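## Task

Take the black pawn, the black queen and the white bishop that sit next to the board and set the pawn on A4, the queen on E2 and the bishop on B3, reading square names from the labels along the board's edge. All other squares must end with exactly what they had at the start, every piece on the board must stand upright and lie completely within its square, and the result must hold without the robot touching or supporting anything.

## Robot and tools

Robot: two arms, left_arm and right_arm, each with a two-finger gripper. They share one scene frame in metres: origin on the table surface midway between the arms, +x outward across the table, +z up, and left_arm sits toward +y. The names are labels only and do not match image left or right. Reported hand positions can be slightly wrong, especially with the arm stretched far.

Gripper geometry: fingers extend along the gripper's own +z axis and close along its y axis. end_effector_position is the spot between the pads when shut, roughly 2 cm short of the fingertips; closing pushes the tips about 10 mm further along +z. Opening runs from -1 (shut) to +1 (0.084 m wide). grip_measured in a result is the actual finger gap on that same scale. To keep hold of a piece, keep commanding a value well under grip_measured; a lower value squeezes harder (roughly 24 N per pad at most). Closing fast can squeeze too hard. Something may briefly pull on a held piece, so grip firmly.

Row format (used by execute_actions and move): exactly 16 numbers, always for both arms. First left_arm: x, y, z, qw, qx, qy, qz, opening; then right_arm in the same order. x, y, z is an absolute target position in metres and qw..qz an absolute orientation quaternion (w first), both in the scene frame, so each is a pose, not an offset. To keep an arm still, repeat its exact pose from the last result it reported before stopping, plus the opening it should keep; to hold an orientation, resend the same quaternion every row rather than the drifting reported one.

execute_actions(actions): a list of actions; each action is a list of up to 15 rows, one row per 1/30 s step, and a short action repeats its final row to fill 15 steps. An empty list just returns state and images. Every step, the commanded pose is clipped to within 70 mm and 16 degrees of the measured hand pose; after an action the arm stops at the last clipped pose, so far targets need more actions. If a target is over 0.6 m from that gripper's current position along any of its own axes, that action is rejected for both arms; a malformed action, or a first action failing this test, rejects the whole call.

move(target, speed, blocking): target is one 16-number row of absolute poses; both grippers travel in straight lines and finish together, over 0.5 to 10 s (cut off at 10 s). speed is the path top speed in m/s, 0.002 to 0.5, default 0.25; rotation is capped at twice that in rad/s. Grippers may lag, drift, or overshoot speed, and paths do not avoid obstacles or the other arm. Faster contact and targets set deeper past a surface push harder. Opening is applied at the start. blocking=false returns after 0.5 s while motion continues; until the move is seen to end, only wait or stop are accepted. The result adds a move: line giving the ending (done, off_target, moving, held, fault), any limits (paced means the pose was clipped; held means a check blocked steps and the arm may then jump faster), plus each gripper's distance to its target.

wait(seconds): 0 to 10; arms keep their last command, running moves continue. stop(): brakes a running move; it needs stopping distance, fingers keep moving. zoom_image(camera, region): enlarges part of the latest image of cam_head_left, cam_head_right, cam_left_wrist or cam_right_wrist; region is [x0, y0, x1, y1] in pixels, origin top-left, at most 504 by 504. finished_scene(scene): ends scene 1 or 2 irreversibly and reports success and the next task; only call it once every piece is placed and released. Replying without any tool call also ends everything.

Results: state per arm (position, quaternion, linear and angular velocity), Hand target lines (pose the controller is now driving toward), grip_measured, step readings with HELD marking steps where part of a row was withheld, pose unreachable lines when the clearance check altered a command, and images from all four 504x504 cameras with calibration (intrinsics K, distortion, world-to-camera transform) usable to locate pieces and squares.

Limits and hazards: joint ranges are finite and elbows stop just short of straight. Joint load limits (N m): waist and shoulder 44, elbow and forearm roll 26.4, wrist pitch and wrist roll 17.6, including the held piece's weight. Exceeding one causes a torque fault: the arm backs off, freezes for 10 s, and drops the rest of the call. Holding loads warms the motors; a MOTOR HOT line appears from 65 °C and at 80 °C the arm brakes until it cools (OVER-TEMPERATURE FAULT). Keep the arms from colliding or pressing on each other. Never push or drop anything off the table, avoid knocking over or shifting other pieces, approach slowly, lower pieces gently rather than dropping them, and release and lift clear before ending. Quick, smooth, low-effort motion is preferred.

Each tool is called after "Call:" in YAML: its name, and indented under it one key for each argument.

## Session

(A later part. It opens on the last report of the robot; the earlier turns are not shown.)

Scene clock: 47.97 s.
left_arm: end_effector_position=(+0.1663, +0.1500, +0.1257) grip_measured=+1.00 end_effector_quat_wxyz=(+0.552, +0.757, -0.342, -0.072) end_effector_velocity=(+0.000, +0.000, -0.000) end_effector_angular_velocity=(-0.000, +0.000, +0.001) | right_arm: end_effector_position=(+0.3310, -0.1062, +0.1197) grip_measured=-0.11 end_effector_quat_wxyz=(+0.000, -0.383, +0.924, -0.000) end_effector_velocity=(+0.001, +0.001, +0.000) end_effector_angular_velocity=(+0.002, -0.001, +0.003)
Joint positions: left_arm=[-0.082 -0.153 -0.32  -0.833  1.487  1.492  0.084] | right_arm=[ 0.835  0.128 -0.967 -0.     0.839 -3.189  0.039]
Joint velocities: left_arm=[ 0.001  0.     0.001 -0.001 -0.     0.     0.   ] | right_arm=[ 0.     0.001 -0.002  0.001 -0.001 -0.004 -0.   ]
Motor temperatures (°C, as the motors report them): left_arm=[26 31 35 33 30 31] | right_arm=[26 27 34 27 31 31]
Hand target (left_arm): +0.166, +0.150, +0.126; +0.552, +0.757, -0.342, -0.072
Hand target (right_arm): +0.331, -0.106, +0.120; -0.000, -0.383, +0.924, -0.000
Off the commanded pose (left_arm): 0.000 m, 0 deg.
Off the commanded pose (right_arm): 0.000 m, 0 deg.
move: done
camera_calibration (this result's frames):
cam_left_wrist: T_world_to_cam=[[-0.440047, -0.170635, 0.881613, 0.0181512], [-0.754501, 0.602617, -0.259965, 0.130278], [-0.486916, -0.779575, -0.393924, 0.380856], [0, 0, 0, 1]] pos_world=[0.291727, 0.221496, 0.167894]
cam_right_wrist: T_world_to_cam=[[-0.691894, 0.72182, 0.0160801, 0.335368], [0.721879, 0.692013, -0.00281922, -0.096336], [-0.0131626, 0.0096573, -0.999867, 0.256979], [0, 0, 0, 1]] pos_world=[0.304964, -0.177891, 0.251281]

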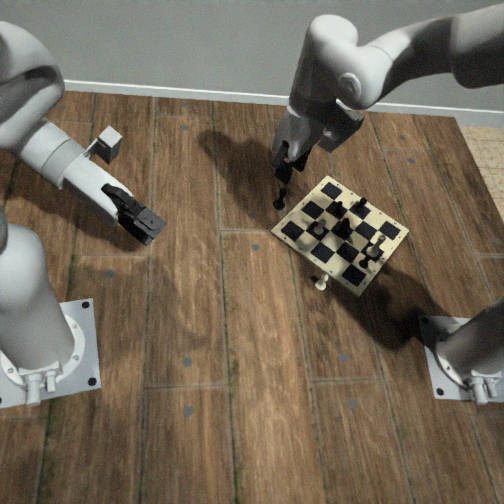

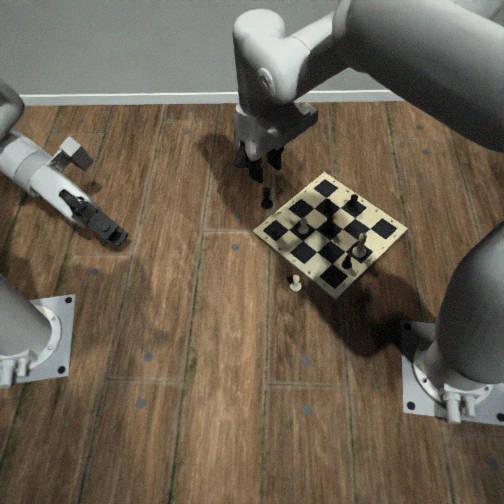

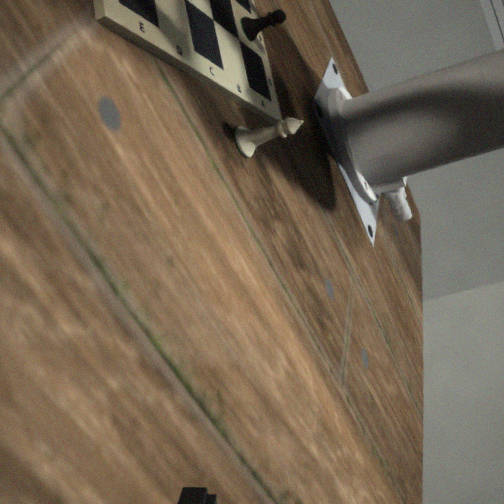

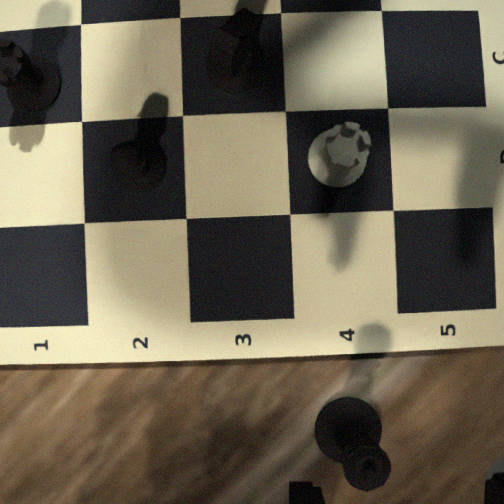

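Call:
move:
  target: [0.1663,0.15,0.1257,0.552,0.757,-0.342,-0.072,1,0.331,-0.106,0.042,0,-0.383,0.924,0,-0.1]
  speed: 0.08

Call:
move:
  target: [0.1663,0.15,0.1257,0.552,0.757,-0.342,-0.072,1,0.331,-0.106,0.042,0,-0.383,0.924,0,-1]

Call:
move:
  target: [0.1663,0.15,0.1257,0.552,0.757,-0.342,-0.072,1,0.331,-0.106,0.08,0,-0.383,0.924,0,-1]
  speed: 0.1

Call:
move:
  target: [0.1663,0.15,0.1257,0.552,0.757,-0.342,-0.072,1,0.343,-0.204,0.08,0,-0.383,0.924,0,-1]
  speed: 0.15

Call:
move:
  target: [0.1663,0.15,0.1257,0.552,0.757,-0.342,-0.072,1,0.343,-0.204,0.049,0,-0.383,0.924,0,-1]
  speed: 0.05

Call:
move:
  target: [0.1663,0.15,0.1257,0.552,0.757,-0.342,-0.072,1,0.343,-0.204,0.049,0,-0.383,0.924,0,-0.2]

Call:
move:
  target: [0.1663,0.15,0.1257,0.552,0.757,-0.342,-0.072,1,0.343,-0.204,0.12,0,-0.383,0.924,0,-0.2]

Call:
move:
  target: [0.1663,0.15,0.1257,0.552,0.757,-0.342,-0.072,1,0.133,-0.164,0.12,0,-0.383,0.924,0,-0.2]

Call:
move:
  target: [0.1663,0.15,0.1257,0.552,0.757,-0.342,-0.072,1,0.133,-0.164,0.036,0,-0.383,0.924,0,-0.2]
  speed: 0.08

Call:
move:
  target: [0.1663,0.15,0.1257,0.552,0.757,-0.342,-0.072,1,0.133,-0.164,0.036,0,-0.383,0.924,0,-1]

Call:
move:
  target: [0.1663,0.15,0.1257,0.552,0.757,-0.342,-0.072,1,0.133,-0.164,0.12,0,-0.383,0.924,0,-1]
  speed: 0.15

Call:
move:
  target: [0.1663,0.15,0.1257,0.552,0.757,-0.342,-0.072,1,0.235,-0.2606,0.12,0,-0.383,0.924,0,-1]

Call:
move:
  target: [0.1663,0.15,0.1257,0.552,0.757,-0.342,-0.072,1,0.235,-0.2606,0.044,0,-0.383,0.924,0,-1]
  speed: 0.06

Call:
move:
  target: [0.1663,0.15,0.1257,0.552,0.757,-0.342,-0.072,1,0.235,-0.2606,0.044,0,-0.383,0.924,0,-0.3]

Call:
move:
  target: [0.1663,0.15,0.1257,0.552,0.757,-0.342,-0.072,1,0.235,-0.2606,0.14,0,-0.383,0.924,0,-0.3]

Scene clock: 74.20 s.
left_arm: end_effector_position=(+0.1663, +0.1500, +0.1257) grip_measured=+1.00 end_effector_quat_wxyz=(+0.552, +0.757, -0.342, -0.072) end_effector_velocity=(-0.000, +0.000, -0.000) end_effector_angular_velocity=(+0.000, +0.001, +0.001) | right_arm: end_effector_position=(+0.3313, -0.1058, +0.0425) grip_measured=-0.11 end_effector_quat_wxyz=(+0.001, -0.383, +0.924, +0.000) end_effector_velocity=(-0.000, +0.001, +0.001) end_effector_angular_velocity=(+0.001, -0.002, +0.002)
Joint positions: left_arm=[-0.082 -0.153 -0.32  -0.833  1.487  1.492  0.084] | right_arm=[ 0.835  0.286 -0.917 -0.     0.629 -3.189  0.039]
Joint velocities: left_arm=[ 0.001 -0.     0.001 -0.    -0.    -0.     0.   ] | right_arm=[ 0.001 -0.001  0.001 -0.    -0.002 -0.    -0.   ]
Motor temperatures (°C, as the motors report them): left_arm=[26 31 35 33 30 31] | right_arm=[26 27 34 27 31 31]
Hand target (left_arm): +0.166, +0.150, +0.126; +0.552, +0.757, -0.342, -0.072
Hand target (right_arm): +0.331, -0.106, +0.042; +0.000, -0.383, +0.924, -0.000
Off the commanded pose (left_arm): 0.000 m, 0 deg.
Off the commanded pose (right_arm): 0.001 m, 0 deg.
move: done
camera_calibration (this result's frames):
cam_left_wrist: T_world_to_cam=[[-0.440047, -0.170635, 0.881613, 0.0181512], [-0.754501, 0.602617, -0.259965, 0.130278], [-0.486916, -0.779575, -0.393924, 0.380856], [0, 0, 0, 1]] pos_world=[0.291727, 0.221496, 0.167894]
cam_right_wrist: T_world_to_cam=[[-0.692126, 0.721601, 0.0158957, 0.336591], [0.721674, 0.692231, -0.00158364, -0.0969957], [-0.0121463, 0.0103755, -0.999872, 0.179499], [0, 0, 0, 1]] pos_world=[0.305143, -0.177604, 0.173972]

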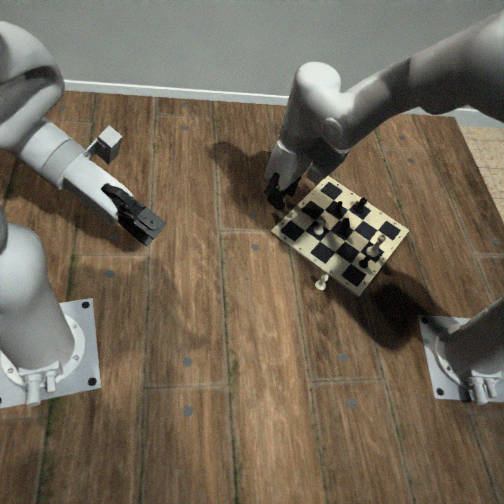

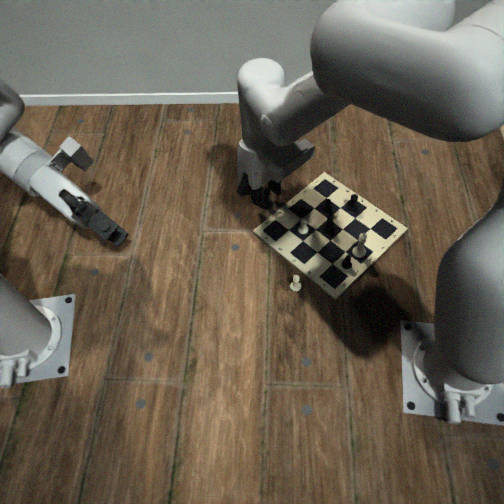

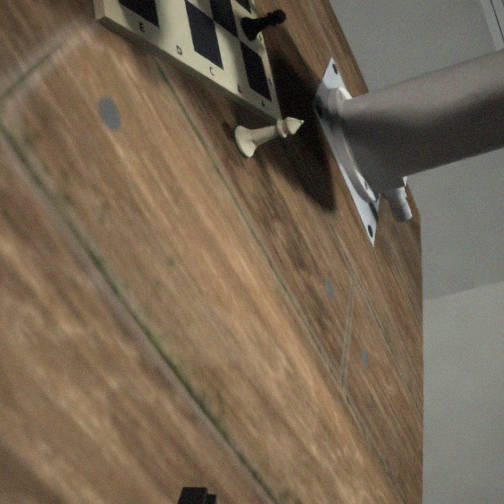

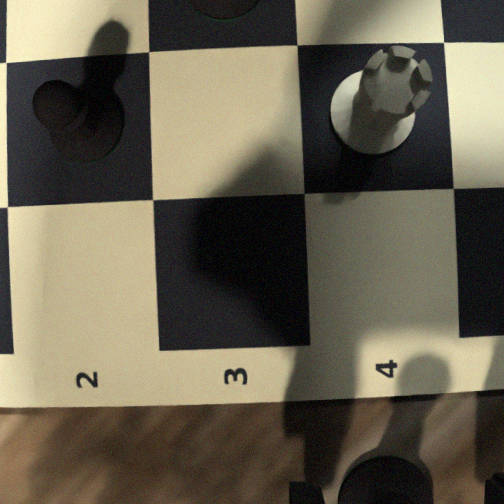

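Scene clock: 74.90 s.
left_arm: end_effector_position=(+0.1663, +0.1500, +0.1257) grip_measured=+1.00 end_effector_quat_wxyz=(+0.552, +0.757, -0.342, -0.072) end_effector_velocity=(-0.001, -0.000, -0.000) end_effector_angular_velocity=(-0.000, +0.002, -0.000) | right_arm: end_effector_position=(+0.3313, -0.1058, +0.0424) grip_measured=-0.69 end_effector_quat_wxyz=(+0.001, -0.383, +0.924, +0.000) end_effector_velocity=(-0.000, -0.000, -0.001) end_effector_angular_velocity=(-0.001, +0.001, +0.001)
Joint positions: left_arm=[-0.082 -0.153 -0.32  -0.833  1.487  1.492  0.084] | right_arm=[ 0.835  0.286 -0.917 -0.     0.629 -3.189  0.014]
Joint velocities: left_arm=[0.    0.    0.002 0.    0.    0.    0.   ] | right_arm=[ 0.     0.001  0.001 -0.     0.    -0.     0.   ]
Motor temperatures (°C, as the motors report them): left_arm=[26 31 35 33 30 31] | right_arm=[26 27 34 27 31 31]
Hand target (left_arm): +0.166, +0.150, +0.126; +0.552, +0.757, -0.342, -0.072
Hand target (right_arm): +0.331, -0.106, +0.042; +0.000, -0.383, +0.924, -0.000
Off the commanded pose (left_arm): 0.000 m, 0 deg.
Off the commanded pose (right_arm): 0.001 m, 0 deg.
move: done
camera_calibration (this result's frames):
cam_left_wrist: T_world_to_cam=[[-0.440047, -0.170635, 0.881613, 0.0181512], [-0.754501, 0.602617, -0.259965, 0.130277], [-0.486916, -0.779575, -0.393924, 0.380856], [0, 0, 0, 1]] pos_world=[0.291727, 0.221496, 0.167894]
cam_right_wrist: T_world_to_cam=[[-0.692238, 0.721489, 0.0161215, 0.336562], [0.721563, 0.692347, -0.00169957, -0.09697], [-0.0123879, 0.0104561, -0.999869, 0.17952], [0, 0, 0, 1]] pos_world=[0.305175, -0.177566, 0.173906]

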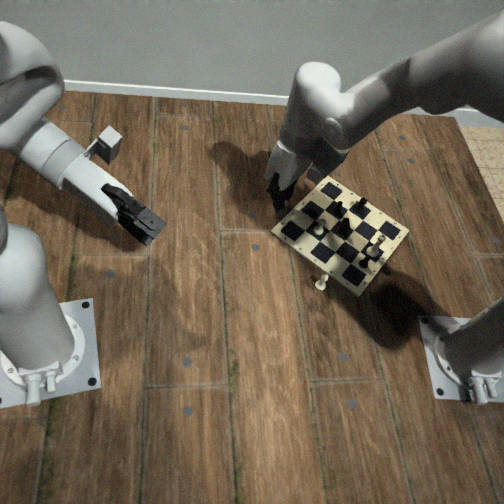

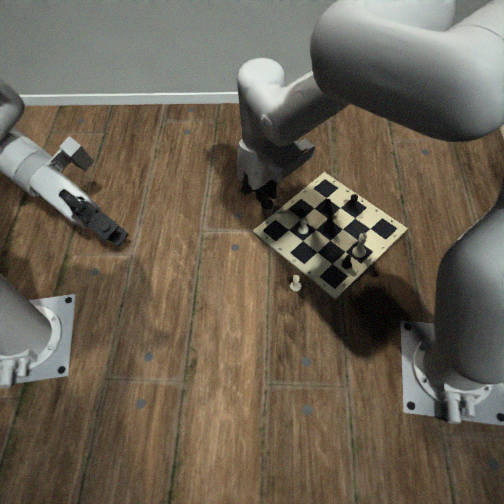

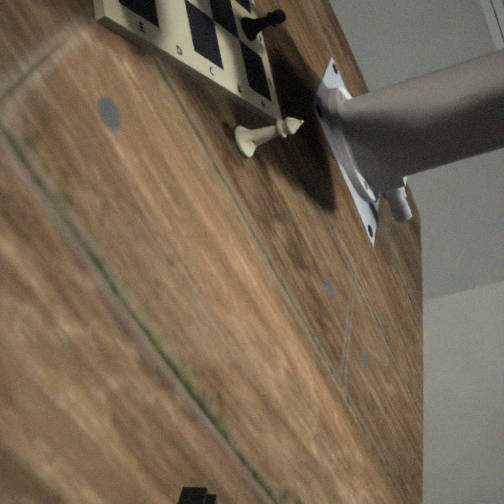

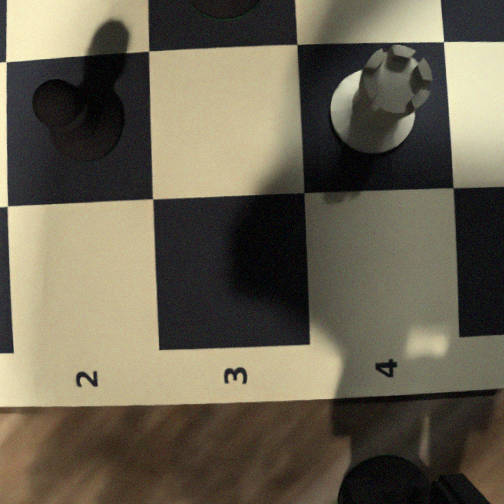

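Scene clock: 75.70 s.
left_arm: end_effector_position=(+0.1663, +0.1500, +0.1257) grip_measured=+1.00 end_effector_quat_wxyz=(+0.552, +0.757, -0.342, -0.072) end_effector_velocity=(+0.000, +0.000, +0.000) end_effector_angular_velocity=(+0.001, -0.001, -0.002) | right_arm: end_effector_position=(+0.3307, -0.1062, +0.0795) grip_measured=-0.69 end_effector_quat_wxyz=(-0.001, -0.383, +0.924, -0.000) end_effector_velocity=(+0.001, +0.002, +0.002) end_effector_angular_velocity=(+0.004, -0.004, +0.001)
Joint positions: left_arm=[-0.082 -0.153 -0.32  -0.833  1.487  1.492  0.084] | right_arm=[ 0.835  0.204 -0.933  0.     0.731 -3.19   0.014]
Joint velocities: left_arm=[-0.001 -0.    -0.001  0.001  0.    -0.     0.   ] | right_arm=[ 0.001 -0.002 -0.003  0.     0.    -0.    -0.   ]
Motor temperatures (°C, as the motors report them): left_arm=[26 31 35 33 30 31] | right_arm=[26 27 34 27 31 31]
Hand target (left_arm): +0.166, +0.150, +0.126; +0.552, +0.757, -0.342, -0.072
Hand target (right_arm): +0.331, -0.106, +0.080; -0.000, -0.383, +0.924, +0.000
Off the commanded pose (left_arm): 0.000 m, 0 deg.
Off the commanded pose (right_arm): 0.001 m, 0 deg.
move: done
camera_calibration (this result's frames):
cam_left_wrist: T_world_to_cam=[[-0.440047, -0.170635, 0.881613, 0.0181511], [-0.7545, 0.602617, -0.259965, 0.130277], [-0.486916, -0.779575, -0.393924, 0.380856], [0, 0, 0, 1]] pos_world=[0.291727, 0.221496, 0.167894]
cam_right_wrist: T_world_to_cam=[[-0.692301, 0.721425, 0.016315, 0.335882], [0.72147, 0.692434, -0.00399125, -0.0959704], [-0.0141764, 0.00900761, -0.999859, 0.217075], [0, 0, 0, 1]] pos_world=[0.304848, -0.177815, 0.211182]

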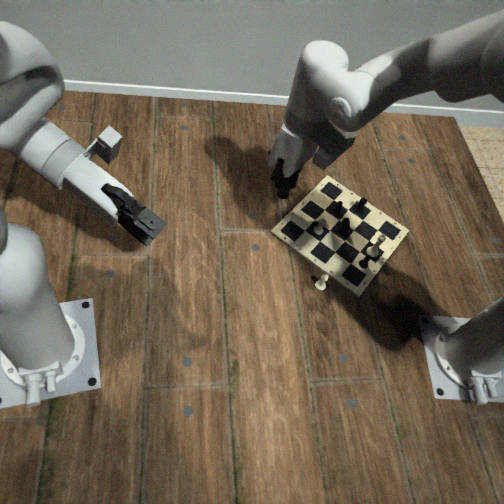

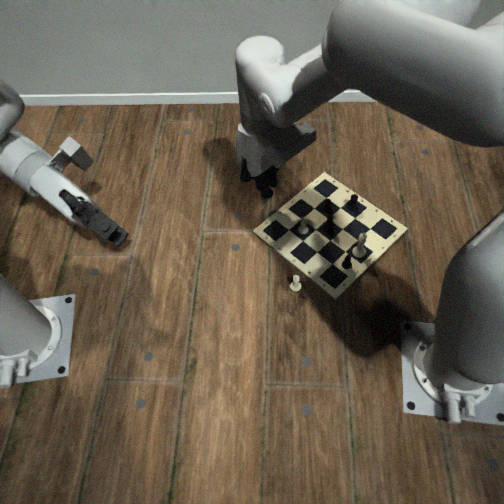

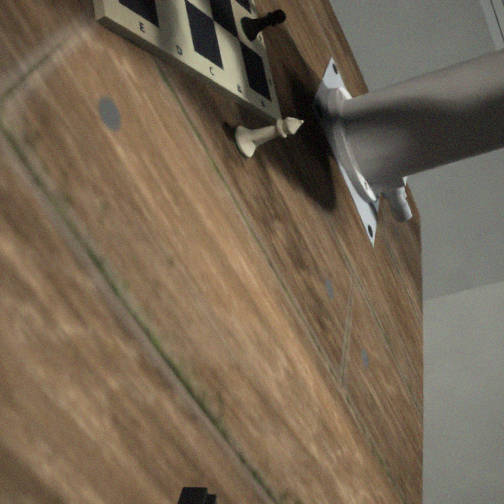

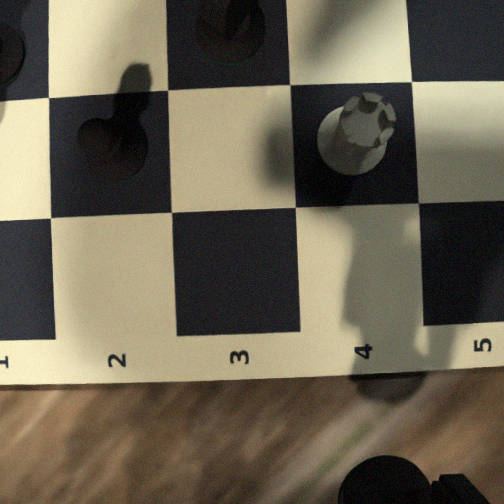

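Scene clock: 76.70 s.
left_arm: end_effector_position=(+0.1663, +0.1500, +0.1257) grip_measured=+1.00 end_effector_quat_wxyz=(+0.552, +0.757, -0.342, -0.072) end_effector_velocity=(+0.001, +0.000, +0.000) end_effector_angular_velocity=(+0.000, -0.003, +0.001) | right_arm: end_effector_position=(+0.3430, -0.2037, +0.0801) grip_measured=-0.69 end_effector_quat_wxyz=(+0.000, -0.383, +0.924, -0.000) end_effector_velocity=(-0.000, -0.001, -0.000) end_effector_angular_velocity=(-0.000, +0.000, +0.001)
Joint positions: left_arm=[-0.082 -0.153 -0.32  -0.833  1.487  1.492  0.084] | right_arm=[ 0.644  0.059 -0.744 -0.     0.684 -3.381  0.014]
Joint velocities: left_arm=[ 0.002  0.    -0.002  0.001 -0.     0.001  0.   ] | right_arm=[-0.001 -0.001  0.002  0.    -0.    -0.002 -0.   ]
Motor temperatures (°C, as the motors report them): left_arm=[26 31 35 33 30 31] | right_arm=[26 27 34 27 31 31]
Hand target (left_arm): +0.166, +0.150, +0.126; +0.552, +0.757, -0.342, -0.072
Hand target (right_arm): +0.343, -0.204, +0.080; +0.000, -0.383, +0.924, -0.000
Off the commanded pose (left_arm): 0.000 m, 0 deg.
Off the commanded pose (right_arm): 0.000 m, 0 deg.
move: done
camera_calibration (this result's frames):
cam_left_wrist: T_world_to_cam=[[-0.440047, -0.170635, 0.881613, 0.0181511], [-0.754501, 0.602617, -0.259965, 0.130277], [-0.486916, -0.779575, -0.393924, 0.380856], [0, 0, 0, 1]] pos_world=[0.291727, 0.221496, 0.167894]
cam_right_wrist: T_world_to_cam=[[-0.692592, 0.721154, 0.0159018, 0.41483], [0.721216, 0.692705, -0.00245064, -0.0372836], [-0.0127825, 0.00977134, -0.999871, 0.218398], [0, 0, 0, 1]] pos_world=[0.316989, -0.275464, 0.211682]

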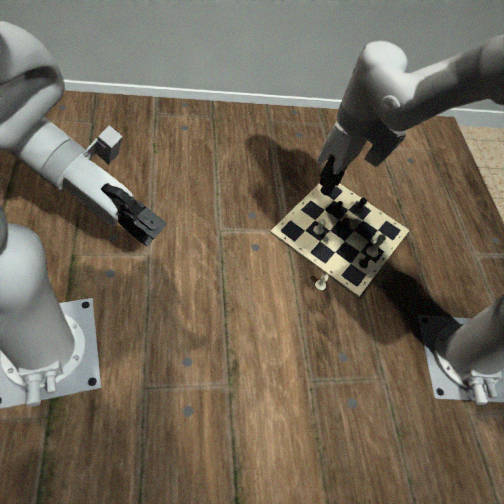

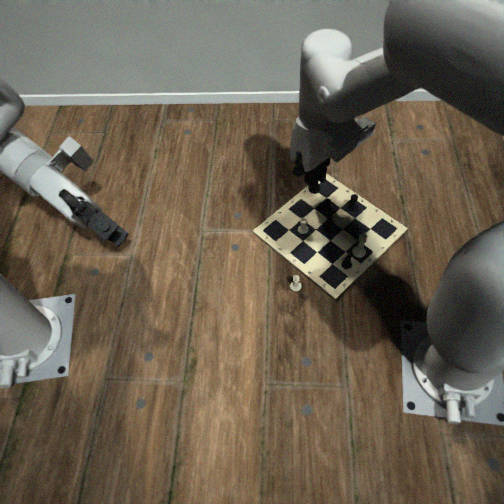

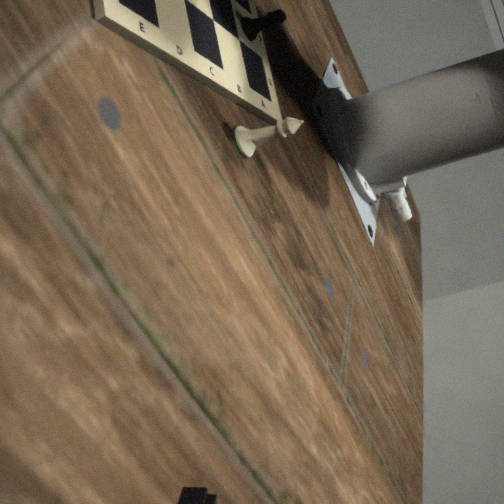

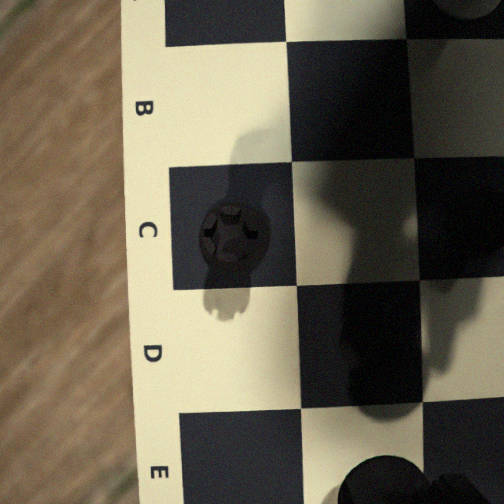

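Scene clock: 77.60 s.
left_arm: end_effector_position=(+0.1663, +0.1500, +0.1257) grip_measured=+1.00 end_effector_quat_wxyz=(+0.552, +0.757, -0.342, -0.072) end_effector_velocity=(-0.000, -0.000, -0.000) end_effector_angular_velocity=(-0.000, +0.001, +0.000) | right_arm: end_effector_position=(+0.3432, -0.2039, +0.0492) grip_measured=-0.69 end_effector_quat_wxyz=(+0.000, -0.383, +0.924, -0.000) end_effector_velocity=(+0.003, +0.002, +0.003) end_effector_angular_velocity=(+0.005, -0.008, -0.001)
Joint positions: left_arm=[-0.082 -0.153 -0.32  -0.833  1.487  1.492  0.084] | right_arm=[ 0.643  0.135 -0.727 -0.     0.591 -3.381  0.014]
Joint velocities: left_arm=[-0.001  0.     0.001 -0.001 -0.    -0.     0.   ] | right_arm=[-0.    -0.003 -0.003  0.001 -0.004  0.    -0.   ]
Motor temperatures (°C, as the motors report them): left_arm=[26 31 35 33 30 31] | right_arm=[26 27 34 27 31 31]
Hand target (left_arm): +0.166, +0.150, +0.126; +0.552, +0.757, -0.342, -0.072
Hand target (right_arm): +0.343, -0.204, +0.049; +0.000, -0.383, +0.924, -0.000
Off the commanded pose (left_arm): 0.000 m, 0 deg.
Off the commanded pose (right_arm): 0.000 m, 0 deg.
move: done
camera_calibration (this result's frames):
cam_left_wrist: T_world_to_cam=[[-0.440047, -0.170635, 0.881613, 0.0181512], [-0.754501, 0.602617, -0.259965, 0.130277], [-0.486916, -0.779575, -0.393924, 0.380856], [0, 0, 0, 1]] pos_world=[0.291727, 0.221496, 0.167894]
cam_right_wrist: T_world_to_cam=[[-0.69221, 0.721521, 0.0159349, 0.415502], [0.721585, 0.692322, -0.00229251, -0.0375301], [-0.0126861, 0.00991146, -0.99987, 0.187498], [0, 0, 0, 1]] pos_world=[0.317074, -0.275668, 0.180766]

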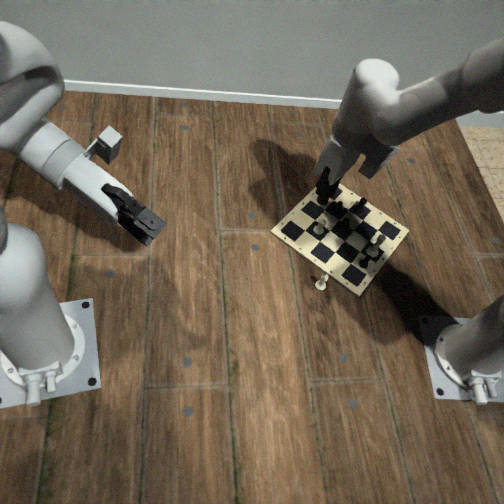

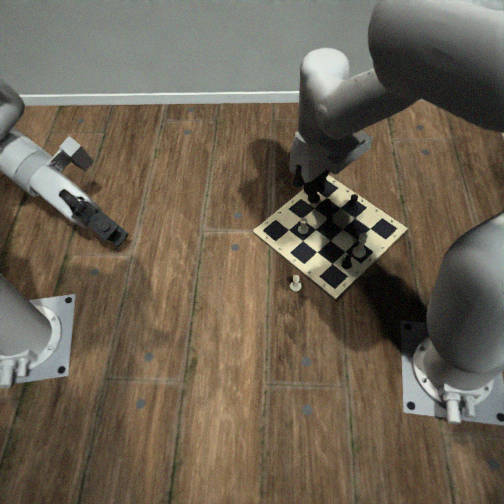

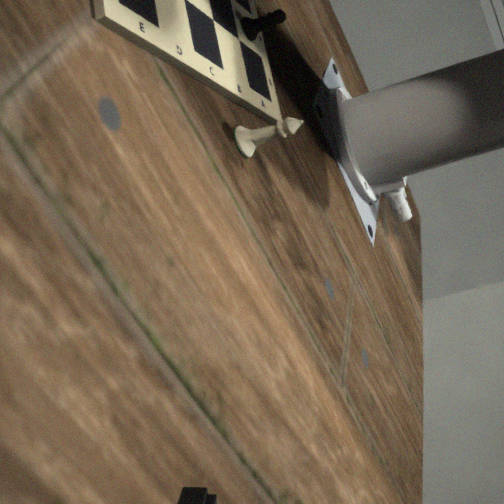

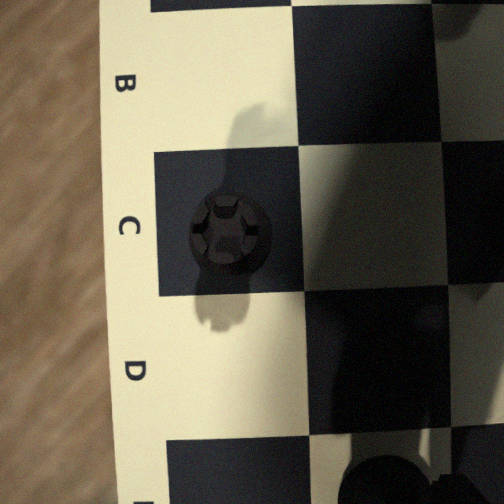

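Scene clock: 78.30 s.
left_arm: end_effector_position=(+0.1663, +0.1500, +0.1257) grip_measured=+1.00 end_effector_quat_wxyz=(+0.552, +0.757, -0.342, -0.072) end_effector_velocity=(+0.000, +0.000, +0.000) end_effector_angular_velocity=(+0.000, -0.000, +0.002) | right_arm: end_effector_position=(+0.3430, -0.2040, +0.0490) grip_measured=-0.22 end_effector_quat_wxyz=(+0.000, -0.383, +0.924, +0.000) end_effector_velocity=(+0.001, -0.000, +0.000) end_effector_angular_velocity=(+0.001, -0.001, -0.002)
Joint positions: left_arm=[-0.082 -0.153 -0.32  -0.833  1.487  1.492  0.084] | right_arm=[ 0.644  0.136 -0.727  0.     0.591 -3.381  0.035]
Joint velocities: left_arm=[ 0.001 -0.    -0.    -0.    -0.     0.     0.   ] | right_arm=[-0.002  0.    -0.001  0.    -0.001  0.    -0.   ]
Motor temperatures (°C, as the motors report them): left_arm=[26 31 35 33 30 31] | right_arm=[26 27 34 27 31 31]
Hand target (left_arm): +0.166, +0.150, +0.126; +0.552, +0.757, -0.342, -0.072
Hand target (right_arm): +0.343, -0.204, +0.049; +0.000, -0.383, +0.924, -0.000
Off the commanded pose (left_arm): 0.000 m, 0 deg.
Off the commanded pose (right_arm): 0.000 m, 0 deg.
move: done
camera_calibration (this result's frames):
cam_left_wrist: T_world_to_cam=[[-0.440048, -0.170635, 0.881613, 0.0181512], [-0.7545, 0.602617, -0.259965, 0.130277], [-0.486916, -0.779575, -0.393924, 0.380856], [0, 0, 0, 1]] pos_world=[0.291727, 0.221496, 0.167894]
cam_right_wrist: T_world_to_cam=[[-0.692254, 0.721473, 0.0161588, 0.415434], [0.721533, 0.692374, -0.00277556, -0.0373299], [-0.0131904, 0.00973769, -0.999866, 0.187432], [0, 0, 0, 1]] pos_world=[0.316993, -0.275703, 0.180591]

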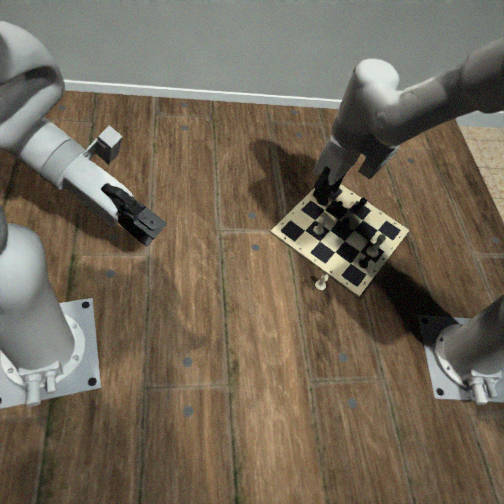

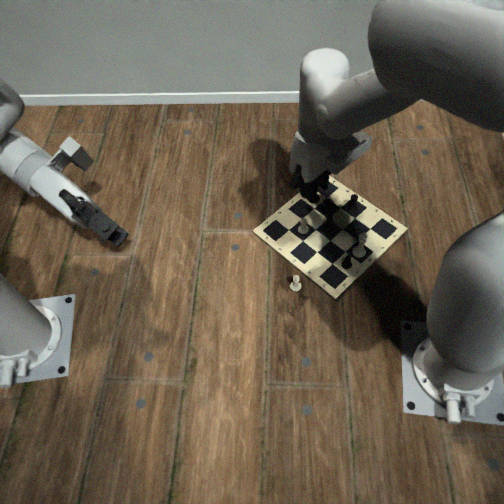

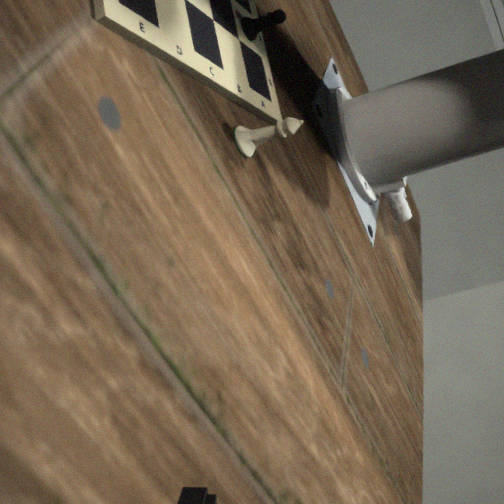

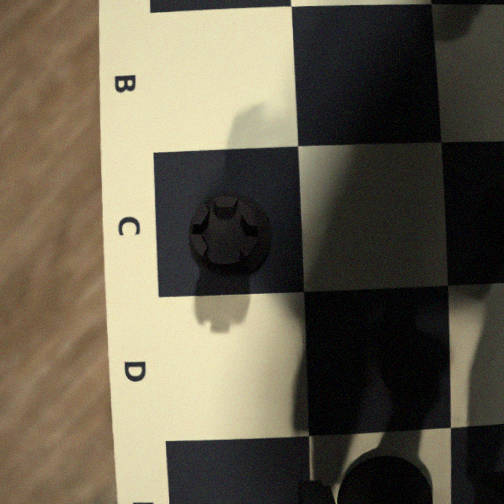

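Scene clock: 79.13 s.
left_arm: end_effector_position=(+0.1663, +0.1500, +0.1257) grip_measured=+1.00 end_effector_quat_wxyz=(+0.552, +0.757, -0.342, -0.072) end_effector_velocity=(+0.000, +0.000, -0.000) end_effector_angular_velocity=(+0.000, -0.001, -0.000) | right_arm: end_effector_position=(+0.3427, -0.2041, +0.1194) grip_measured=-0.22 end_effector_quat_wxyz=(-0.001, -0.383, +0.924, +0.000) end_effector_velocity=(+0.004, +0.002, +0.005) end_effector_angular_velocity=(+0.008, -0.012, -0.001)
Joint positions: left_arm=[-0.082 -0.153 -0.32  -0.833  1.487  1.492  0.084] | right_arm=[ 0.644 -0.025 -0.779  0.     0.806 -3.382  0.035]
Joint velocities: left_arm=[ 0.    -0.    -0.     0.001 -0.     0.     0.   ] | right_arm=[-0.001 -0.006 -0.007  0.    -0.002  0.    -0.   ]
Motor temperatures (°C, as the motors report them): left_arm=[26 31 35 33 30 31] | right_arm=[26 27 34 27 31 31]
Hand target (left_arm): +0.166, +0.150, +0.126; +0.552, +0.757, -0.342, -0.072
Hand target (right_arm): +0.343, -0.204, +0.120; -0.000, -0.383, +0.924, +0.000
Off the commanded pose (left_arm): 0.000 m, 0 deg.
Off the commanded pose (right_arm): 0.001 m, 0 deg.
move: done
camera_calibration (this result's frames):
cam_left_wrist: T_world_to_cam=[[-0.440047, -0.170635, 0.881613, 0.0181512], [-0.754501, 0.602617, -0.259965, 0.130277], [-0.486916, -0.779575, -0.393924, 0.380856], [0, 0, 0, 1]] pos_world=[0.291727, 0.221496, 0.167894]
cam_right_wrist: T_world_to_cam=[[-0.69237, 0.721348, 0.0167342, 0.414092], [0.721394, 0.692512, -0.00419655, -0.0365569], [-0.0146158, 0.00916641, -0.999851, 0.258207], [0, 0, 0, 1]] pos_world=[0.316851, -0.275755, 0.251086]

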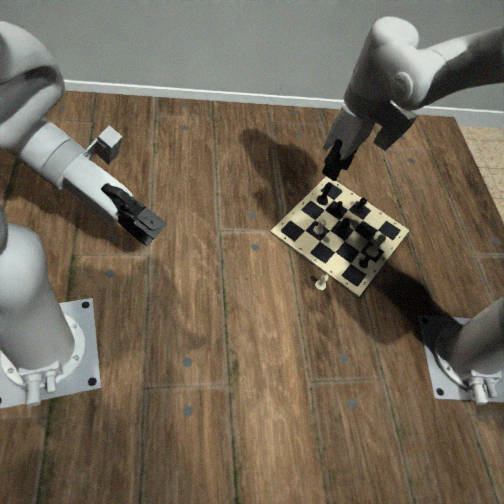

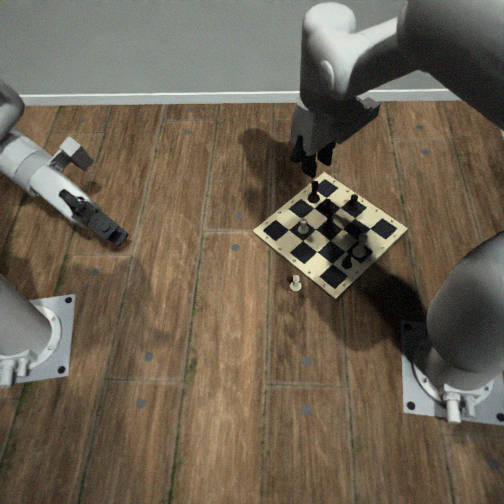

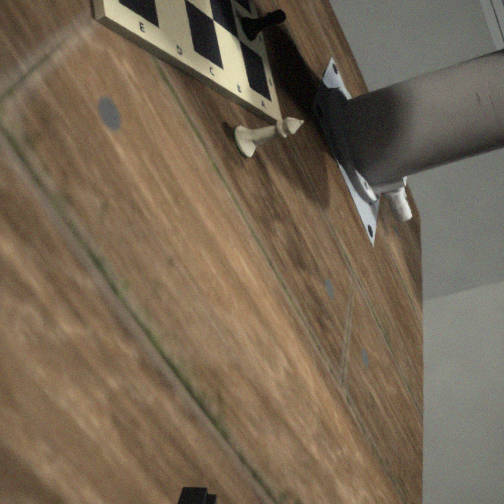

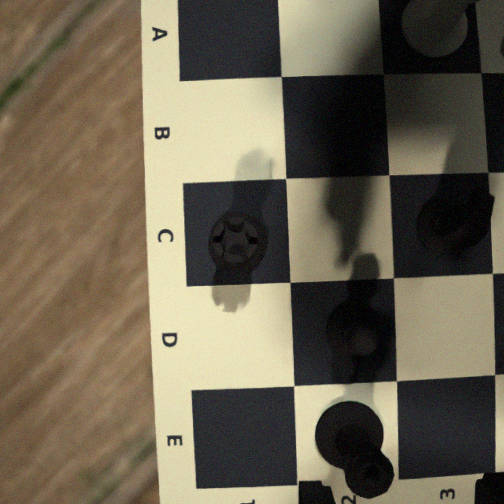

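Scene clock: 80.40 s.
left_arm: end_effector_position=(+0.1663, +0.1500, +0.1257) grip_measured=+1.00 end_effector_quat_wxyz=(+0.552, +0.757, -0.342, -0.072) end_effector_velocity=(-0.000, +0.000, -0.000) end_effector_angular_velocity=(+0.001, +0.000, -0.001) | right_arm: end_effector_position=(+0.1331, -0.1638, +0.1202) grip_measured=-0.22 end_effector_quat_wxyz=(-0.000, -0.383, +0.924, +0.000) end_effector_velocity=(-0.001, -0.001, -0.001) end_effector_angular_velocity=(-0.003, +0.001, -0.002)
Joint positions: left_arm=[-0.082 -0.153 -0.32  -0.833  1.487  1.492  0.084] | right_arm=[ 1.14  -0.468 -0.364  0.001  0.833 -2.884  0.035]
Joint velocities: left_arm=[-0.001  0.     0.     0.001 -0.    -0.     0.   ] | right_arm=[ 0.002 -0.001  0.003 -0.001  0.001  0.005 -0.   ]
Motor temperatures (°C, as the motors report them): left_arm=[26 31 35 33 30 31] | right_arm=[26 27 34 27 31 31]
Hand target (left_arm): +0.166, +0.150, +0.126; +0.552, +0.757, -0.342, -0.072
Hand target (right_arm): +0.133, -0.164, +0.120; -0.000, -0.383, +0.924, +0.000
Off the commanded pose (left_arm): 0.000 m, 0 deg.
Off the commanded pose (right_arm): 0.000 m, 0 deg.
move: done
camera_calibration (this result's frames):
cam_left_wrist: T_world_to_cam=[[-0.440047, -0.170635, 0.881613, 0.0181512], [-0.754501, 0.602617, -0.259965, 0.130277], [-0.486916, -0.779575, -0.393924, 0.380856], [0, 0, 0, 1]] pos_world=[0.291727, 0.221496, 0.167894]
cam_right_wrist: T_world_to_cam=[[-0.691759, 0.721939, 0.0165137, 0.239955], [0.721994, 0.691891, -0.0034806, 0.086448], [-0.0139384, 0.00951504, -0.999858, 0.255492], [0, 0, 0, 1]] pos_world=[0.107137, -0.235477, 0.251794]

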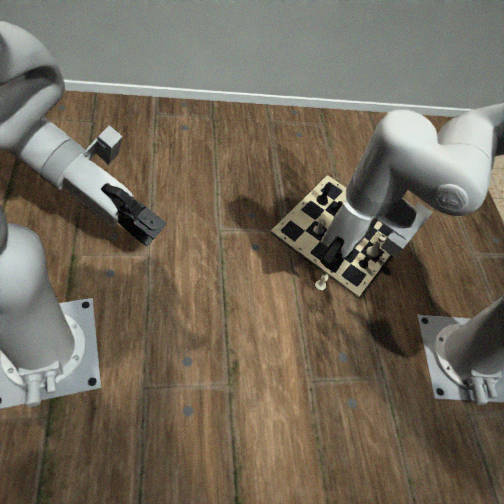

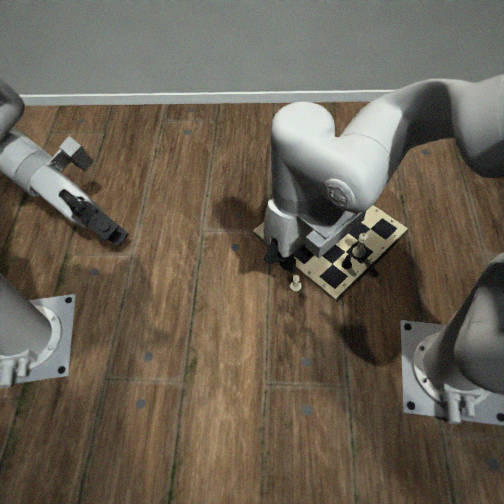

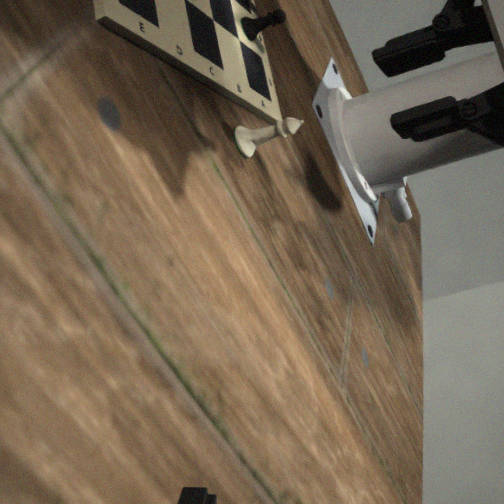

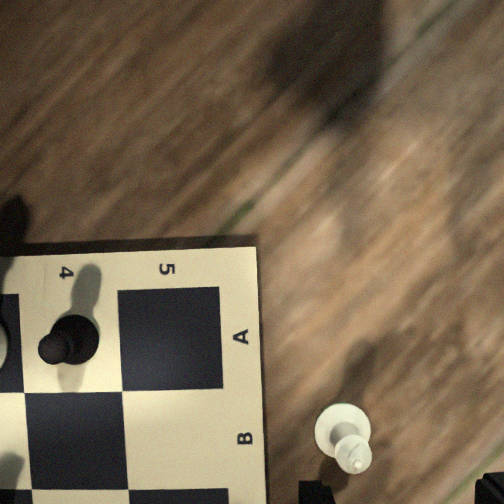

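Scene clock: 81.77 s.
left_arm: end_effector_position=(+0.1663, +0.1500, +0.1257) grip_measured=+1.00 end_effector_quat_wxyz=(+0.552, +0.757, -0.342, -0.072) end_effector_velocity=(+0.000, -0.000, +0.000) end_effector_angular_velocity=(-0.000, -0.001, -0.000) | right_arm: end_effector_position=(+0.1332, -0.1638, +0.0362) grip_measured=-0.22 end_effector_quat_wxyz=(+0.000, -0.383, +0.924, +0.000) end_effector_velocity=(+0.000, +0.000, +0.000) end_effector_angular_velocity=(+0.002, -0.001, +0.000)
Joint positions: left_arm=[-0.082 -0.153 -0.32  -0.833  1.487  1.492  0.084] | right_arm=[ 1.14  -0.191 -0.286 -0.001  0.475 -2.883  0.035]
Joint velocities: left_arm=[-0.    -0.    -0.001 -0.     0.    -0.     0.   ] | right_arm=[-0.    -0.     0.     0.    -0.003 -0.     0.   ]
Motor temperatures (°C, as the motors report them): left_arm=[26 31 35 33 30 31] | right_arm=[26 27 34 27 31 31]
Hand target (left_arm): +0.166, +0.150, +0.126; +0.552, +0.757, -0.342, -0.072
Hand target (right_arm): +0.133, -0.164, +0.036; +0.000, -0.383, +0.924, -0.000
Off the commanded pose (left_arm): 0.000 m, 0 deg.
Off the commanded pose (right_arm): 0.000 m, 0 deg.
move: done
camera_calibration (this result's frames):
cam_left_wrist: T_world_to_cam=[[-0.440047, -0.170635, 0.881613, 0.0181511], [-0.754501, 0.602617, -0.259965, 0.130277], [-0.486916, -0.779575, -0.393924, 0.380856], [0, 0, 0, 1]] pos_world=[0.291727, 0.221496, 0.167894]
cam_right_wrist: T_world_to_cam=[[-0.692041, 0.721681, 0.0160056, 0.241467], [0.721752, 0.692149, -0.0018128, 0.0860696], [-0.0123866, 0.0102976, -0.99987, 0.17149], [0, 0, 0, 1]] pos_world=[0.107108, -0.235601, 0.167759]

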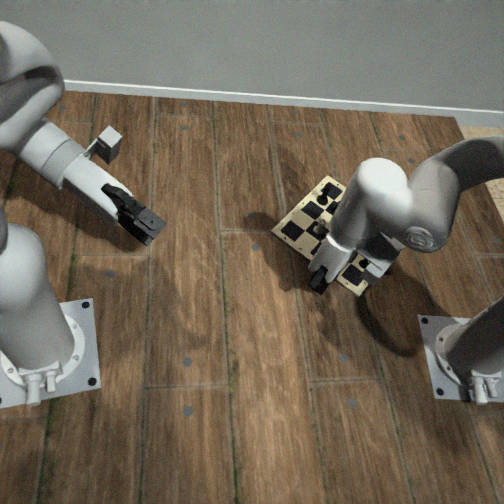

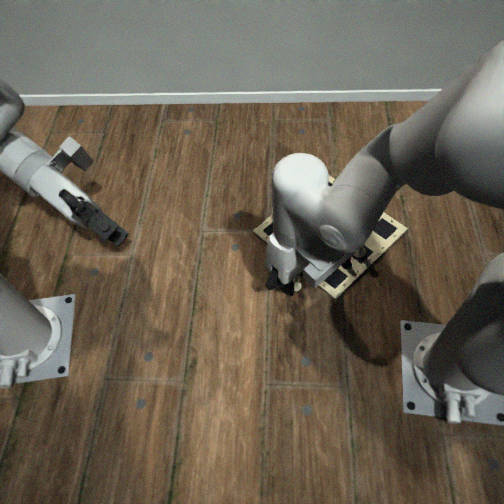

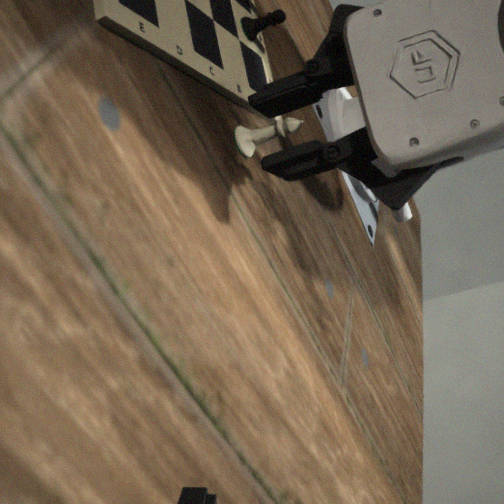

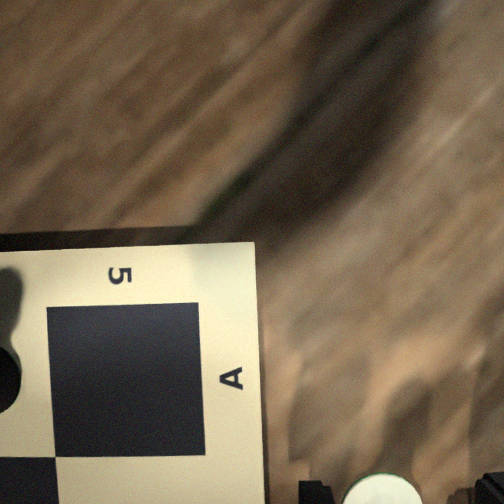

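Scene clock: 82.47 s.
left_arm: end_effector_position=(+0.1663, +0.1500, +0.1257) grip_measured=+1.00 end_effector_quat_wxyz=(+0.552, +0.757, -0.342, -0.072) end_effector_velocity=(-0.001, -0.000, -0.000) end_effector_angular_velocity=(-0.000, +0.001, -0.002) | right_arm: end_effector_position=(+0.1331, -0.1639, +0.0361) grip_measured=-0.75 end_effector_quat_wxyz=(+0.000, -0.383, +0.924, +0.000) end_effector_velocity=(+0.000, +0.000, +0.000) end_effector_angular_velocity=(+0.001, -0.001, +0.001)
Joint positions: left_arm=[-0.082 -0.153 -0.32  -0.833  1.487  1.492  0.084] | right_arm=[ 1.141 -0.19  -0.286 -0.     0.476 -2.884  0.011]
Joint velocities: left_arm=[-0.001  0.     0.001  0.     0.     0.     0.   ] | right_arm=[ 0.    -0.     0.    -0.    -0.001 -0.    -0.   ]
Motor temperatures (°C, as the motors report them): left_arm=[26 31 35 33 30 31] | right_arm=[26 27 34 27 31 31]
Hand target (left_arm): +0.166, +0.150, +0.126; +0.552, +0.757, -0.342, -0.072
Hand target (right_arm): +0.133, -0.164, +0.036; +0.000, -0.383, +0.924, -0.000
Off the commanded pose (left_arm): 0.000 m, 0 deg.
Off the commanded pose (right_arm): 0.000 m, 0 deg.
move: done
camera_calibration (this result's frames):
cam_left_wrist: T_world_to_cam=[[-0.440047, -0.170635, 0.881613, 0.0181511], [-0.754501, 0.602617, -0.259965, 0.130277], [-0.486916, -0.779575, -0.393924, 0.380856], [0, 0, 0, 1]] pos_world=[0.291727, 0.221496, 0.167894]
cam_right_wrist: T_world_to_cam=[[-0.692243, 0.721482, 0.0162247, 0.241389], [0.721546, 0.692362, -0.00255287, 0.0863641], [-0.0130752, 0.00993963, -0.999865, 0.171349], [0, 0, 0, 1]] pos_world=[0.107025, -0.235656, 0.16763]

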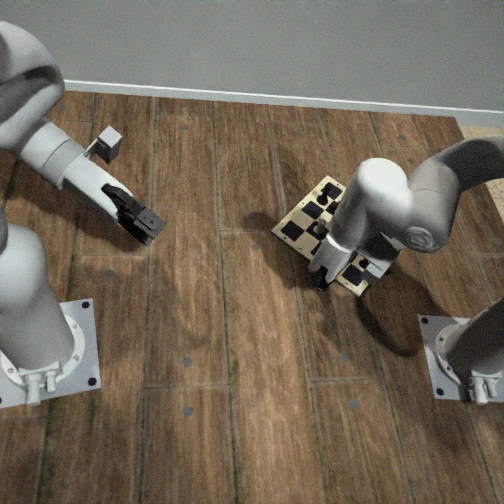

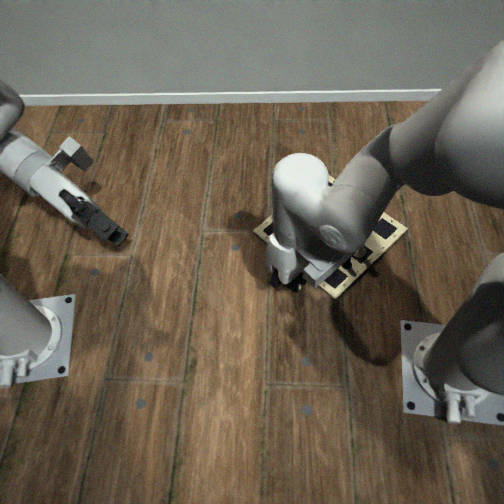

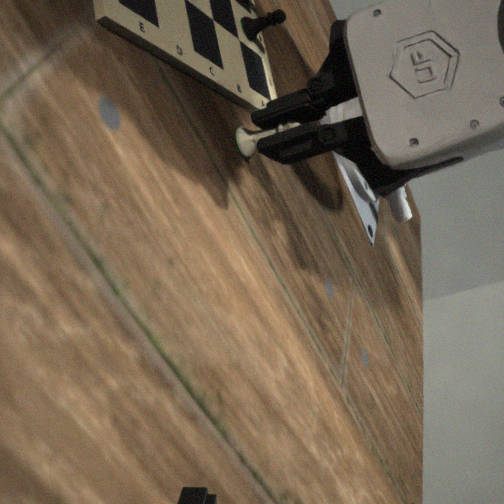

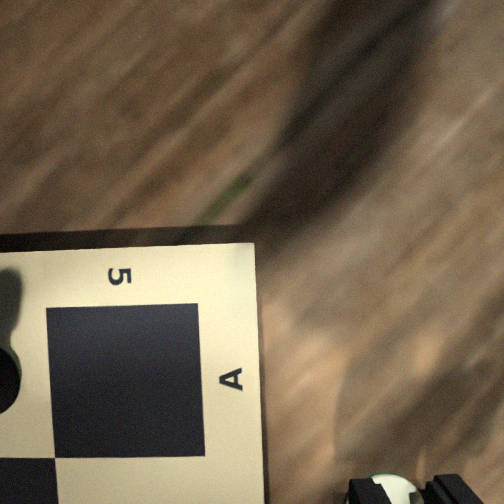

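Scene clock: 83.43 s.
left_arm: end_effector_position=(+0.1663, +0.1500, +0.1257) grip_measured=+1.00 end_effector_quat_wxyz=(+0.552, +0.757, -0.342, -0.072) end_effector_velocity=(-0.001, +0.000, -0.000) end_effector_angular_velocity=(-0.000, +0.002, +0.001) | right_arm: end_effector_position=(+0.1327, -0.1642, +0.1196) grip_measured=-0.75 end_effector_quat_wxyz=(-0.001, -0.383, +0.924, -0.000) end_effector_velocity=(+0.002, +0.002, +0.003) end_effector_angular_velocity=(+0.007, -0.004, -0.001)
Joint positions: left_arm=[-0.082 -0.153 -0.32  -0.833  1.487  1.492  0.084] | right_arm=[ 1.141 -0.468 -0.362  0.001  0.832 -2.885  0.011]
Joint velocities: left_arm=[ 0.001  0.     0.002  0.     0.    -0.001  0.   ] | right_arm=[-0.    -0.003 -0.006 -0.     0.001  0.    -0.   ]
Motor temperatures (°C, as the motors report them): left_arm=[26 31 35 33 30 31] | right_arm=[26 27 34 27 31 31]
Hand target (left_arm): +0.166, +0.150, +0.126; +0.552, +0.757, -0.342, -0.072
Hand target (right_arm): +0.133, -0.164, +0.120; -0.000, -0.383, +0.924, +0.000
Off the commanded pose (left_arm): 0.000 m, 0 deg.
Off the commanded pose (right_arm): 0.001 m, 0 deg.
move: done
camera_calibration (this result's frames):
cam_left_wrist: T_world_to_cam=[[-0.440048, -0.170635, 0.881613, 0.0181512], [-0.7545, 0.602617, -0.259965, 0.130277], [-0.486916, -0.779575, -0.393924, 0.380856], [0, 0, 0, 1]] pos_world=[0.291727, 0.221496, 0.167894]
cam_right_wrist: T_world_to_cam=[[-0.692459, 0.721275, 0.0161816, 0.240025], [0.721315, 0.692594, -0.00428382, 0.0873121], [-0.0142971, 0.00870565, -0.99986, 0.254789], [0, 0, 0, 1]] pos_world=[0.106871, -0.235814, 0.251243]

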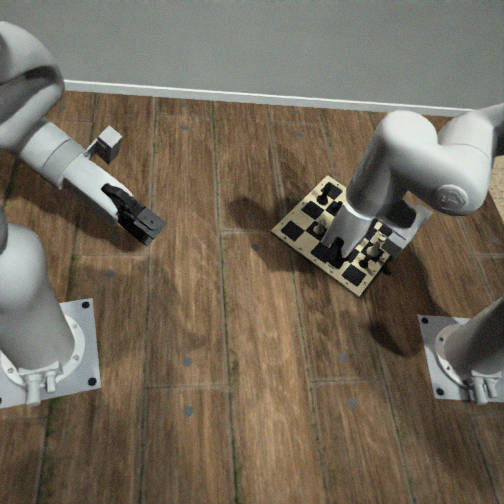

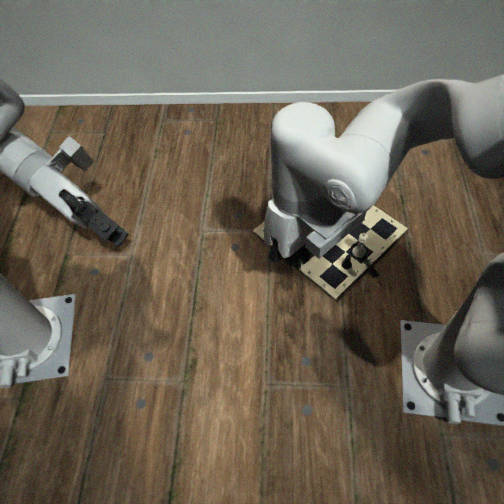

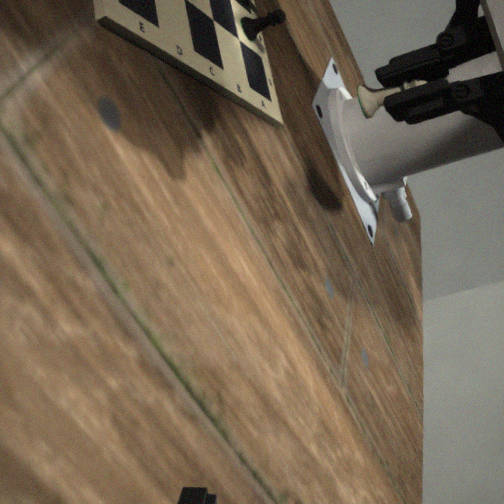

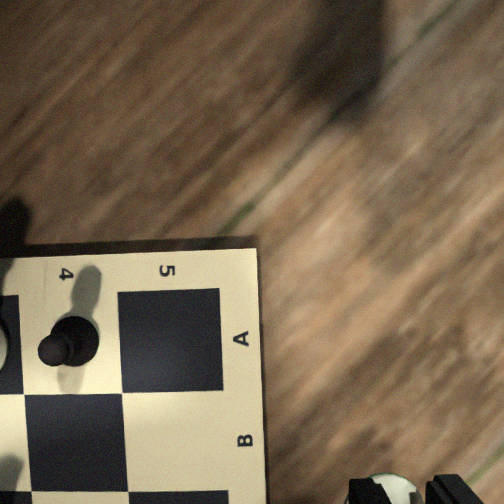

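Scene clock: 84.40 s.
left_arm: end_effector_position=(+0.1663, +0.1500, +0.1257) grip_measured=+1.00 end_effector_quat_wxyz=(+0.552, +0.757, -0.342, -0.072) end_effector_velocity=(+0.001, +0.000, +0.000) end_effector_angular_velocity=(+0.000, -0.001, +0.000) | right_arm: end_effector_position=(+0.2349, -0.2605, +0.1200) grip_measured=-0.75 end_effector_quat_wxyz=(+0.000, -0.383, +0.924, -0.000) end_effector_velocity=(+0.001, -0.000, +0.001) end_effector_angular_velocity=(+0.001, -0.001, +0.002)
Joint positions: left_arm=[-0.082 -0.153 -0.32  -0.833  1.487  1.492  0.084] | right_arm=[ 0.67  -0.466 -0.364 -0.     0.83  -3.356  0.011]
Joint velocities: left_arm=[ 0.001 -0.    -0.002  0.001  0.001 -0.     0.   ] | right_arm=[-0.002 -0.    -0.001  0.001 -0.    -0.005 -0.   ]
Motor temperatures (°C, as the motors report them): left_arm=[26 31 35 33 30 31] | right_arm=[26 27 34 27 31 31]
Hand target (left_arm): +0.166, +0.150, +0.126; +0.552, +0.757, -0.342, -0.072
Hand target (right_arm): +0.235, -0.261, +0.120; +0.000, -0.383, +0.924, -0.000
Off the commanded pose (left_arm): 0.000 m, 0 deg.
Off the commanded pose (right_arm): 0.000 m, 0 deg.
move: done
camera_calibration (this result's frames):
cam_left_wrist: T_world_to_cam=[[-0.440047, -0.170635, 0.881613, 0.0181512], [-0.754501, 0.602617, -0.259965, 0.130278], [-0.486916, -0.779575, -0.393924, 0.380856], [0, 0, 0, 1]] pos_world=[0.291727, 0.221496, 0.167894]
cam_right_wrist: T_world_to_cam=[[-0.692843, 0.720914, 0.0158582, 0.380255], [0.720976, 0.692956, -0.00240569, 0.0802373], [-0.0127233, 0.00976661, -0.999871, 0.257392], [0, 0, 0, 1]] pos_world=[0.208883, -0.332246, 0.251522]

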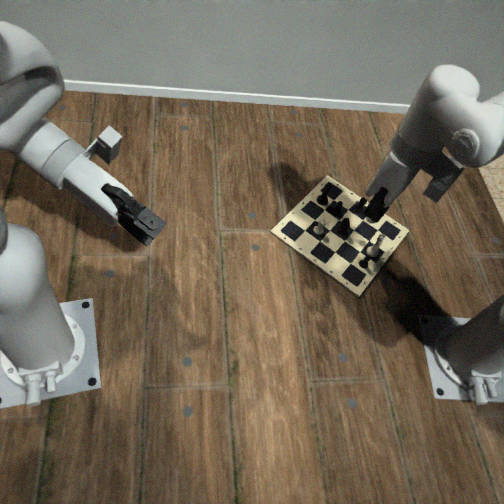

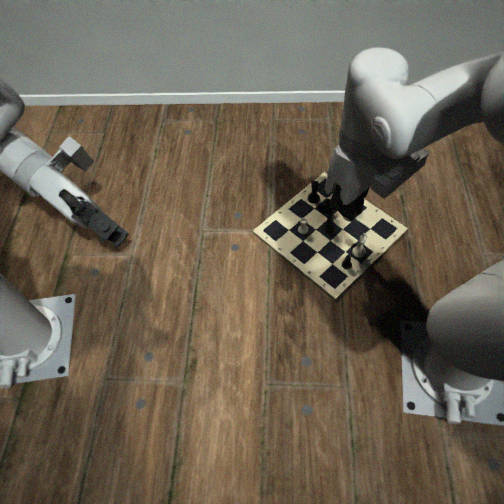

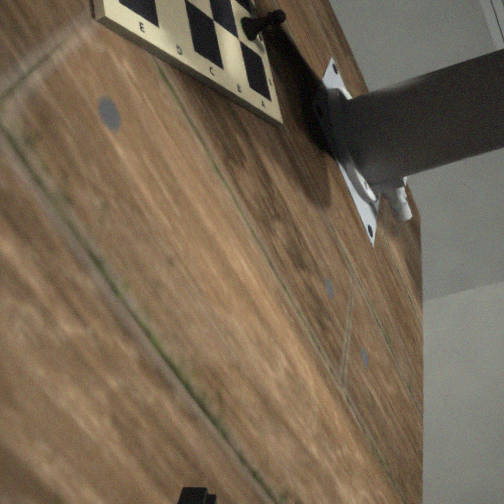

